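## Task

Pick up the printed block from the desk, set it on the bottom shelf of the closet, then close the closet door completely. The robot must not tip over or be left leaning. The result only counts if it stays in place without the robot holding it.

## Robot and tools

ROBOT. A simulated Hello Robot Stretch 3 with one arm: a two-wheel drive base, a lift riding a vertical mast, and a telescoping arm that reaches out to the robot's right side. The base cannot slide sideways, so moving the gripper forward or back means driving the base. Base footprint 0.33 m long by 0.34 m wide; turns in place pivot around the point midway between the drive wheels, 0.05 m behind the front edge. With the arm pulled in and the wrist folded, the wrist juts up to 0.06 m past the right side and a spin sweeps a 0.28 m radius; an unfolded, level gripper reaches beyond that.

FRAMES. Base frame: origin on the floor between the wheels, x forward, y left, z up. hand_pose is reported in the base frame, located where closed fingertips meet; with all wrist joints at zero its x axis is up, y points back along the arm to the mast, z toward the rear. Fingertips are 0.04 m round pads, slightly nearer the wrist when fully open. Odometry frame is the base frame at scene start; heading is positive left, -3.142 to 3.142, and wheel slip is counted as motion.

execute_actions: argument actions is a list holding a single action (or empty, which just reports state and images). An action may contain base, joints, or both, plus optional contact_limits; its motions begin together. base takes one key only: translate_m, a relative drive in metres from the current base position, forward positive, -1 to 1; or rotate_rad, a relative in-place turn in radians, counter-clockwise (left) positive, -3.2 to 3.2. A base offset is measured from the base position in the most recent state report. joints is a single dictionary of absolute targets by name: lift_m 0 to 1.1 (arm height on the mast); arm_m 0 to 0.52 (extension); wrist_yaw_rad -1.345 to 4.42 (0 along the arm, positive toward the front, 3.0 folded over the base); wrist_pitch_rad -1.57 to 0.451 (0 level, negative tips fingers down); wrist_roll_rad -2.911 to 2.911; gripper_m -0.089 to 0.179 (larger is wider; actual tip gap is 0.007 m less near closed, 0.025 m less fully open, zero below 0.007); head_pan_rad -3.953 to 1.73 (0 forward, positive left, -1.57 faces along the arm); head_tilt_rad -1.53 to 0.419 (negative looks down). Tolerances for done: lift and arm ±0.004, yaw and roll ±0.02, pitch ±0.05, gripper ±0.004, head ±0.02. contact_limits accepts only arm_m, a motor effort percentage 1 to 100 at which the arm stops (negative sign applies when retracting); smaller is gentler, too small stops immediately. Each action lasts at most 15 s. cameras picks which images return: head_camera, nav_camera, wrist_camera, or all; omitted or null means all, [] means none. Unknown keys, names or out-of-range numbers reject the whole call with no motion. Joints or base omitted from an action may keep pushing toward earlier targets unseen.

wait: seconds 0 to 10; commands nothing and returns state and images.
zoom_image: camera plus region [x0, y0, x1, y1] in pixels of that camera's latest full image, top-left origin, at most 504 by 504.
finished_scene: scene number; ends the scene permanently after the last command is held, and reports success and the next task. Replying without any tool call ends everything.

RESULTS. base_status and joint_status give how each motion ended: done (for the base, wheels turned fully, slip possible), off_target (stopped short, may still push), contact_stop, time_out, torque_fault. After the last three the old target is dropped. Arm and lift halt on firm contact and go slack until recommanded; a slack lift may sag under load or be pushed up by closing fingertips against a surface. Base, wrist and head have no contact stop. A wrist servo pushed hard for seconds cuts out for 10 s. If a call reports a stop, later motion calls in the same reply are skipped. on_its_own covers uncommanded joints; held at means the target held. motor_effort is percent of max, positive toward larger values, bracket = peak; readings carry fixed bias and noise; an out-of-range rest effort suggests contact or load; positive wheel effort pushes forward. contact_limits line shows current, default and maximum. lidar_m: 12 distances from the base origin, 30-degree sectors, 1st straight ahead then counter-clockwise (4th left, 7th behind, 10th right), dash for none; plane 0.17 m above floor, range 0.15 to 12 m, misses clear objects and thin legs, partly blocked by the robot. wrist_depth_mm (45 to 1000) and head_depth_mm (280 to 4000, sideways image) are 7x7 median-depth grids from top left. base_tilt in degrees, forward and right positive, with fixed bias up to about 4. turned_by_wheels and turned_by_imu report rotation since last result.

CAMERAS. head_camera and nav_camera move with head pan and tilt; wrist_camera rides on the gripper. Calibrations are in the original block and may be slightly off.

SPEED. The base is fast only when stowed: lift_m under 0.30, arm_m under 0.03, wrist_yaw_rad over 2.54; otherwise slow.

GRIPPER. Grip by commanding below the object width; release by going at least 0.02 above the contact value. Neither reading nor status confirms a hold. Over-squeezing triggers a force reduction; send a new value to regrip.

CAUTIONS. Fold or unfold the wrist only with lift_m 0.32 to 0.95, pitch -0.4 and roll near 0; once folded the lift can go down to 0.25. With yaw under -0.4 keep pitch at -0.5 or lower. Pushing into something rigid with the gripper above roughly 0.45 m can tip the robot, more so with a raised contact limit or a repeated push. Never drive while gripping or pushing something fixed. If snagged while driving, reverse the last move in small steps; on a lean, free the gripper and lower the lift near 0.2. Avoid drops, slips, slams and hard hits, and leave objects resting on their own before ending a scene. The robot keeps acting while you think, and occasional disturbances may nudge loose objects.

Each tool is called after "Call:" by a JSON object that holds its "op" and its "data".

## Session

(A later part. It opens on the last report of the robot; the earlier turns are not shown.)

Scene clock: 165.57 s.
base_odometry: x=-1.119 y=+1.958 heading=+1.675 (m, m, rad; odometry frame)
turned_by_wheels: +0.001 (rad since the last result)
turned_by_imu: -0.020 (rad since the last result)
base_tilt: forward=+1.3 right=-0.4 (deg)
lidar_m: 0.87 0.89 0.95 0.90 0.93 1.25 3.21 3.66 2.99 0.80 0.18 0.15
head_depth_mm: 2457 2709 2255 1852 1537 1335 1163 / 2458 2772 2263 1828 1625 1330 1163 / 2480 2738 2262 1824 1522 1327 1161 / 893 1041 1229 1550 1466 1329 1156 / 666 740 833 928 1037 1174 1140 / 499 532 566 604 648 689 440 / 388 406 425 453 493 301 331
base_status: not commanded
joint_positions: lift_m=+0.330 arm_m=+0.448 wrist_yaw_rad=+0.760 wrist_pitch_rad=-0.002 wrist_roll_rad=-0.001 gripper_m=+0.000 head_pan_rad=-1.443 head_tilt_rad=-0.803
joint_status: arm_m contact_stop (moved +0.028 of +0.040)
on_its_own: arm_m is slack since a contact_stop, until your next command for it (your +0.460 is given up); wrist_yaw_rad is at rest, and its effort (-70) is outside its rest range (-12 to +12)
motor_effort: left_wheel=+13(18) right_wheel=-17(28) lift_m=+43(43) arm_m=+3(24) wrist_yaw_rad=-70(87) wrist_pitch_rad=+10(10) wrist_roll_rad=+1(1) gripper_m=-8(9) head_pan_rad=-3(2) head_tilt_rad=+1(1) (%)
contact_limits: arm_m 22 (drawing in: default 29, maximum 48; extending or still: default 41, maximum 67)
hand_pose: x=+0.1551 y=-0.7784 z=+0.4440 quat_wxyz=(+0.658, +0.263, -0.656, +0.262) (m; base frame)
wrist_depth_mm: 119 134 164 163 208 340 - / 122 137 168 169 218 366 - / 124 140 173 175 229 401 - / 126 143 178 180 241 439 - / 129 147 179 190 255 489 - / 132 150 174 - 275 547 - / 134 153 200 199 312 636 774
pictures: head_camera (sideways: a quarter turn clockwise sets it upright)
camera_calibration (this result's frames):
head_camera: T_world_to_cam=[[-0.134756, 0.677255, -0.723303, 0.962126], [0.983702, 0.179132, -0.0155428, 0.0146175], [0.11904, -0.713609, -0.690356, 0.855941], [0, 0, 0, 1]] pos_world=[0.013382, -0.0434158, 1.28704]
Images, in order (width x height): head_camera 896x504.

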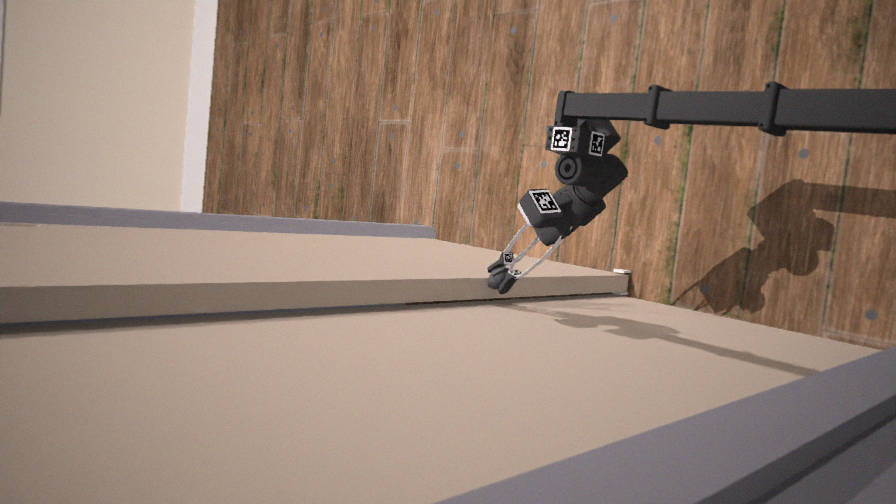

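Call:
{"op": "execute_actions", "data": {"actions": [{"base":{"translate_m":-0.25},"joints":{"arm_m":0.33,"wrist_yaw_rad":0.7}}], "cameras": ["wrist_camera"]}}

Call:
{"op": "execute_actions", "data": {"actions": [{"joints":{"wrist_yaw_rad":1.7,"head_pan_rad":-1.2,"head_tilt_rad":-0.5}}]}}

Scene clock: 169.40 s.
base_odometry: x=-1.093 y=+1.709 heading=+1.675 (m, m, rad; odometry frame)
turned_by_wheels: +0.000 (rad since the last result)
turned_by_imu: +0.000 (rad since the last result)
base_tilt: forward=+1.3 right=-0.4 (deg)
lidar_m: 0.38 1.15 0.94 0.90 0.93 1.24 3.18 3.44 3.00 1.65 0.64 0.39
head_depth_mm: 2506 2733 2289 1848 1534 1326 1169 / 2489 2730 2280 1847 1545 1298 1170 / 2591 2751 2237 1831 1542 1283 1160 / 2608 2786 2253 1833 1569 1318 1163 / 1487 1568 1684 1781 1530 1318 1167 / 1080 1134 1205 1293 1447 1320 1161 / 827 866 956 1048 1116 1186 1143
base_status: done
joint_positions: lift_m=+0.330 arm_m=+0.330 wrist_yaw_rad=+0.776 wrist_pitch_rad=-0.001 wrist_roll_rad=-0.001 gripper_m=+0.000 head_pan_rad=-1.443 head_tilt_rad=-0.803
joint_status: wrist_yaw_rad off_target (ended at +0.776, target +0.700); the others done
on_its_own: wrist_yaw_rad is held at +0.774, not at your +0.700, by its stall guard, which is not easing now
motor_effort: left_wheel=+1(12) right_wheel=-2(24) lift_m=+43(43) arm_m=-3(4) wrist_yaw_rad=-2(66) wrist_pitch_rad=+9(10) wrist_roll_rad=+1(1) gripper_m=-3(7) head_pan_rad=-1(2) head_tilt_rad=+1(2) (%)
hand_pose: x=+0.1580 y=-0.6582 z=+0.4442 quat_wxyz=(+0.655, +0.268, -0.654, +0.267) (m; base frame)
wrist_depth_mm: 295 341 402 465 638 - - / 300 348 411 485 672 - - / 306 355 422 496 699 - - / 313 362 438 517 742 - - / 319 371 446 530 781 - - / 324 383 444 - 875 - - / 332 389 484 584 739 767 787
pictures: wrist_camera
camera_calibration (this result's frames):
wrist_camera: T_world_to_cam=[[-0.708214, -0.704938, 0.0386672, -0.366498], [-0.156958, 0.103815, -0.982134, 0.558316], [0.688329, -0.70163, -0.184169, -0.322294], [0, 0, 0, 1]] pos_world=[0.049917, -0.542452, 0.503156]
Images, in order (width x height): wrist_camera 644x364.

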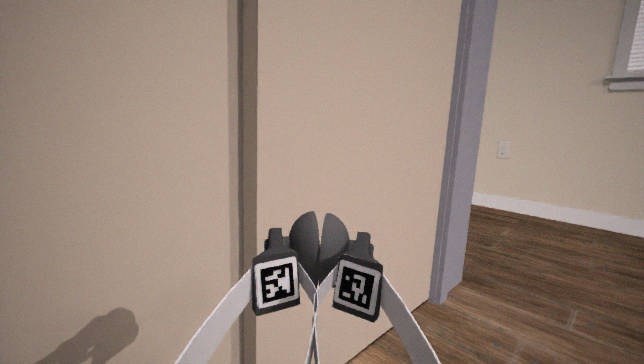

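Scene clock: 170.87 s.
base_odometry: x=-1.093 y=+1.709 heading=+1.675 (m, m, rad; odometry frame)
turned_by_wheels: +0.000 (rad since the last result)
turned_by_imu: +0.000 (rad since the last result)
base_tilt: forward=+1.4 right=-0.4 (deg)
lidar_m: 0.38 1.15 0.94 0.90 0.92 1.24 3.19 3.45 3.01 1.65 0.64 0.40
head_depth_mm: 2368 2535 2729 2838 2103 1642 1365 / 2457 2680 2867 2841 2088 1627 1352 / 1178 1296 1466 1722 1894 1643 1337 / 895 988 1095 1223 1382 1524 1347 / 741 806 881 965 1072 1191 1287 / 684 730 777 833 897 968 1062 / 590 623 657 695 741 791 851
base_status: not commanded
joint_positions: lift_m=+0.330 arm_m=+0.330 wrist_yaw_rad=+1.697 wrist_pitch_rad=-0.001 wrist_roll_rad=-0.001 gripper_m=+0.000 head_pan_rad=-1.207 head_tilt_rad=-0.508
joint_status: all done
motor_effort: left_wheel=+1(1) right_wheel=-2(2) lift_m=+43(43) arm_m=-3(3) wrist_yaw_rad=+3(6) wrist_pitch_rad=+9(10) wrist_roll_rad=+1(1) gripper_m=-2(2) head_pan_rad=+1(16) head_tilt_rad=+3(23) (%)
hand_pose: x=+0.2328 y=-0.4429 z=+0.4442 quat_wxyz=(+0.468, +0.531, -0.466, +0.531) (m; base frame)
wrist_depth_mm: 323 340 363 350 336 327 317 / 333 346 373 359 346 332 324 / 347 352 386 369 355 343 333 / 355 356 397 377 365 350 339 / 367 359 407 387 377 362 348 / 382 366 421 - 387 372 357 / 395 379 431 414 394 382 369
pictures: head_camera (sideways: a quarter turn clockwise sets it upright), nav_camera (sideways: a quarter turn counterclockwise sets it upright), wrist_camera
camera_calibration (this result's frames):
head_camera: T_world_to_cam=[[-0.203836, 0.402413, -0.892477, 1.18311], [0.917019, 0.397705, -0.0301179, 0.0340082], [0.342823, -0.824557, -0.450086, 0.541991], [0, 0, 0, 1]] pos_world=[0.0241659, -0.042719, 1.30086]
nav_camera: T_world_to_cam=[[0.1801, -0.461731, 0.868544, -1.08621], [-0.917052, -0.398186, -0.0215232, 0.081391], [0.35578, -0.792623, -0.495145, 0.594957], [0, 0, 0, 1]] pos_world=[0.058593, 0.00244741, 1.23976]
wrist_camera: T_world_to_cam=[[0.133466, -0.990299, 0.0386673, -0.484082], [-0.177579, -0.0622814, -0.982134, 0.478949], [0.975014, 0.124215, -0.184169, 0.0762663], [0, 0, 0, 1]] pos_world=[0.0752992, -0.45903, 0.503156]
Images, in order (width x height): head_camera 896x504, nav_camera 672x504, wrist_camera 644x364.

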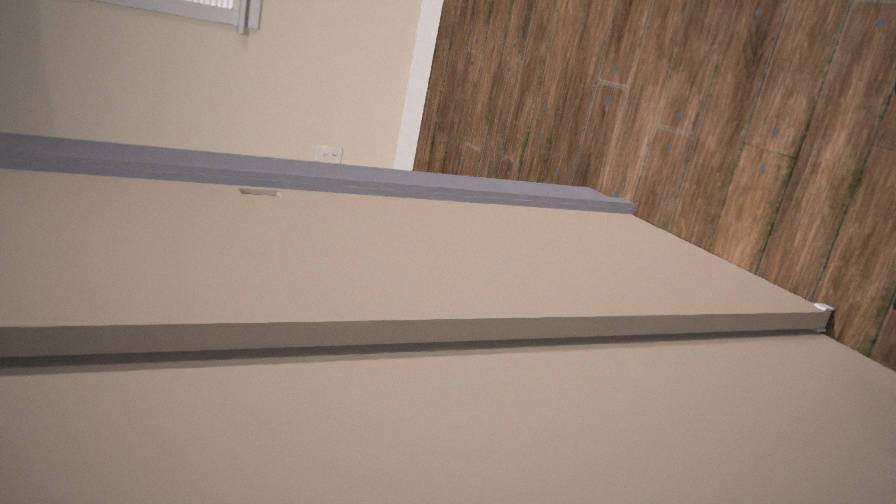

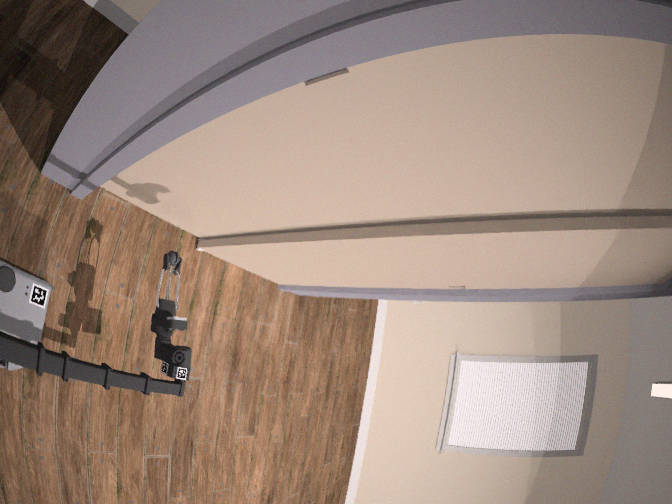

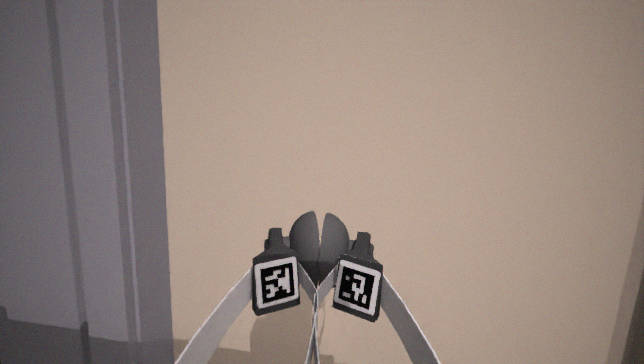

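Call:
{"op": "finished_scene", "data": {"scene": 1}}

The scene is finished: the task was done.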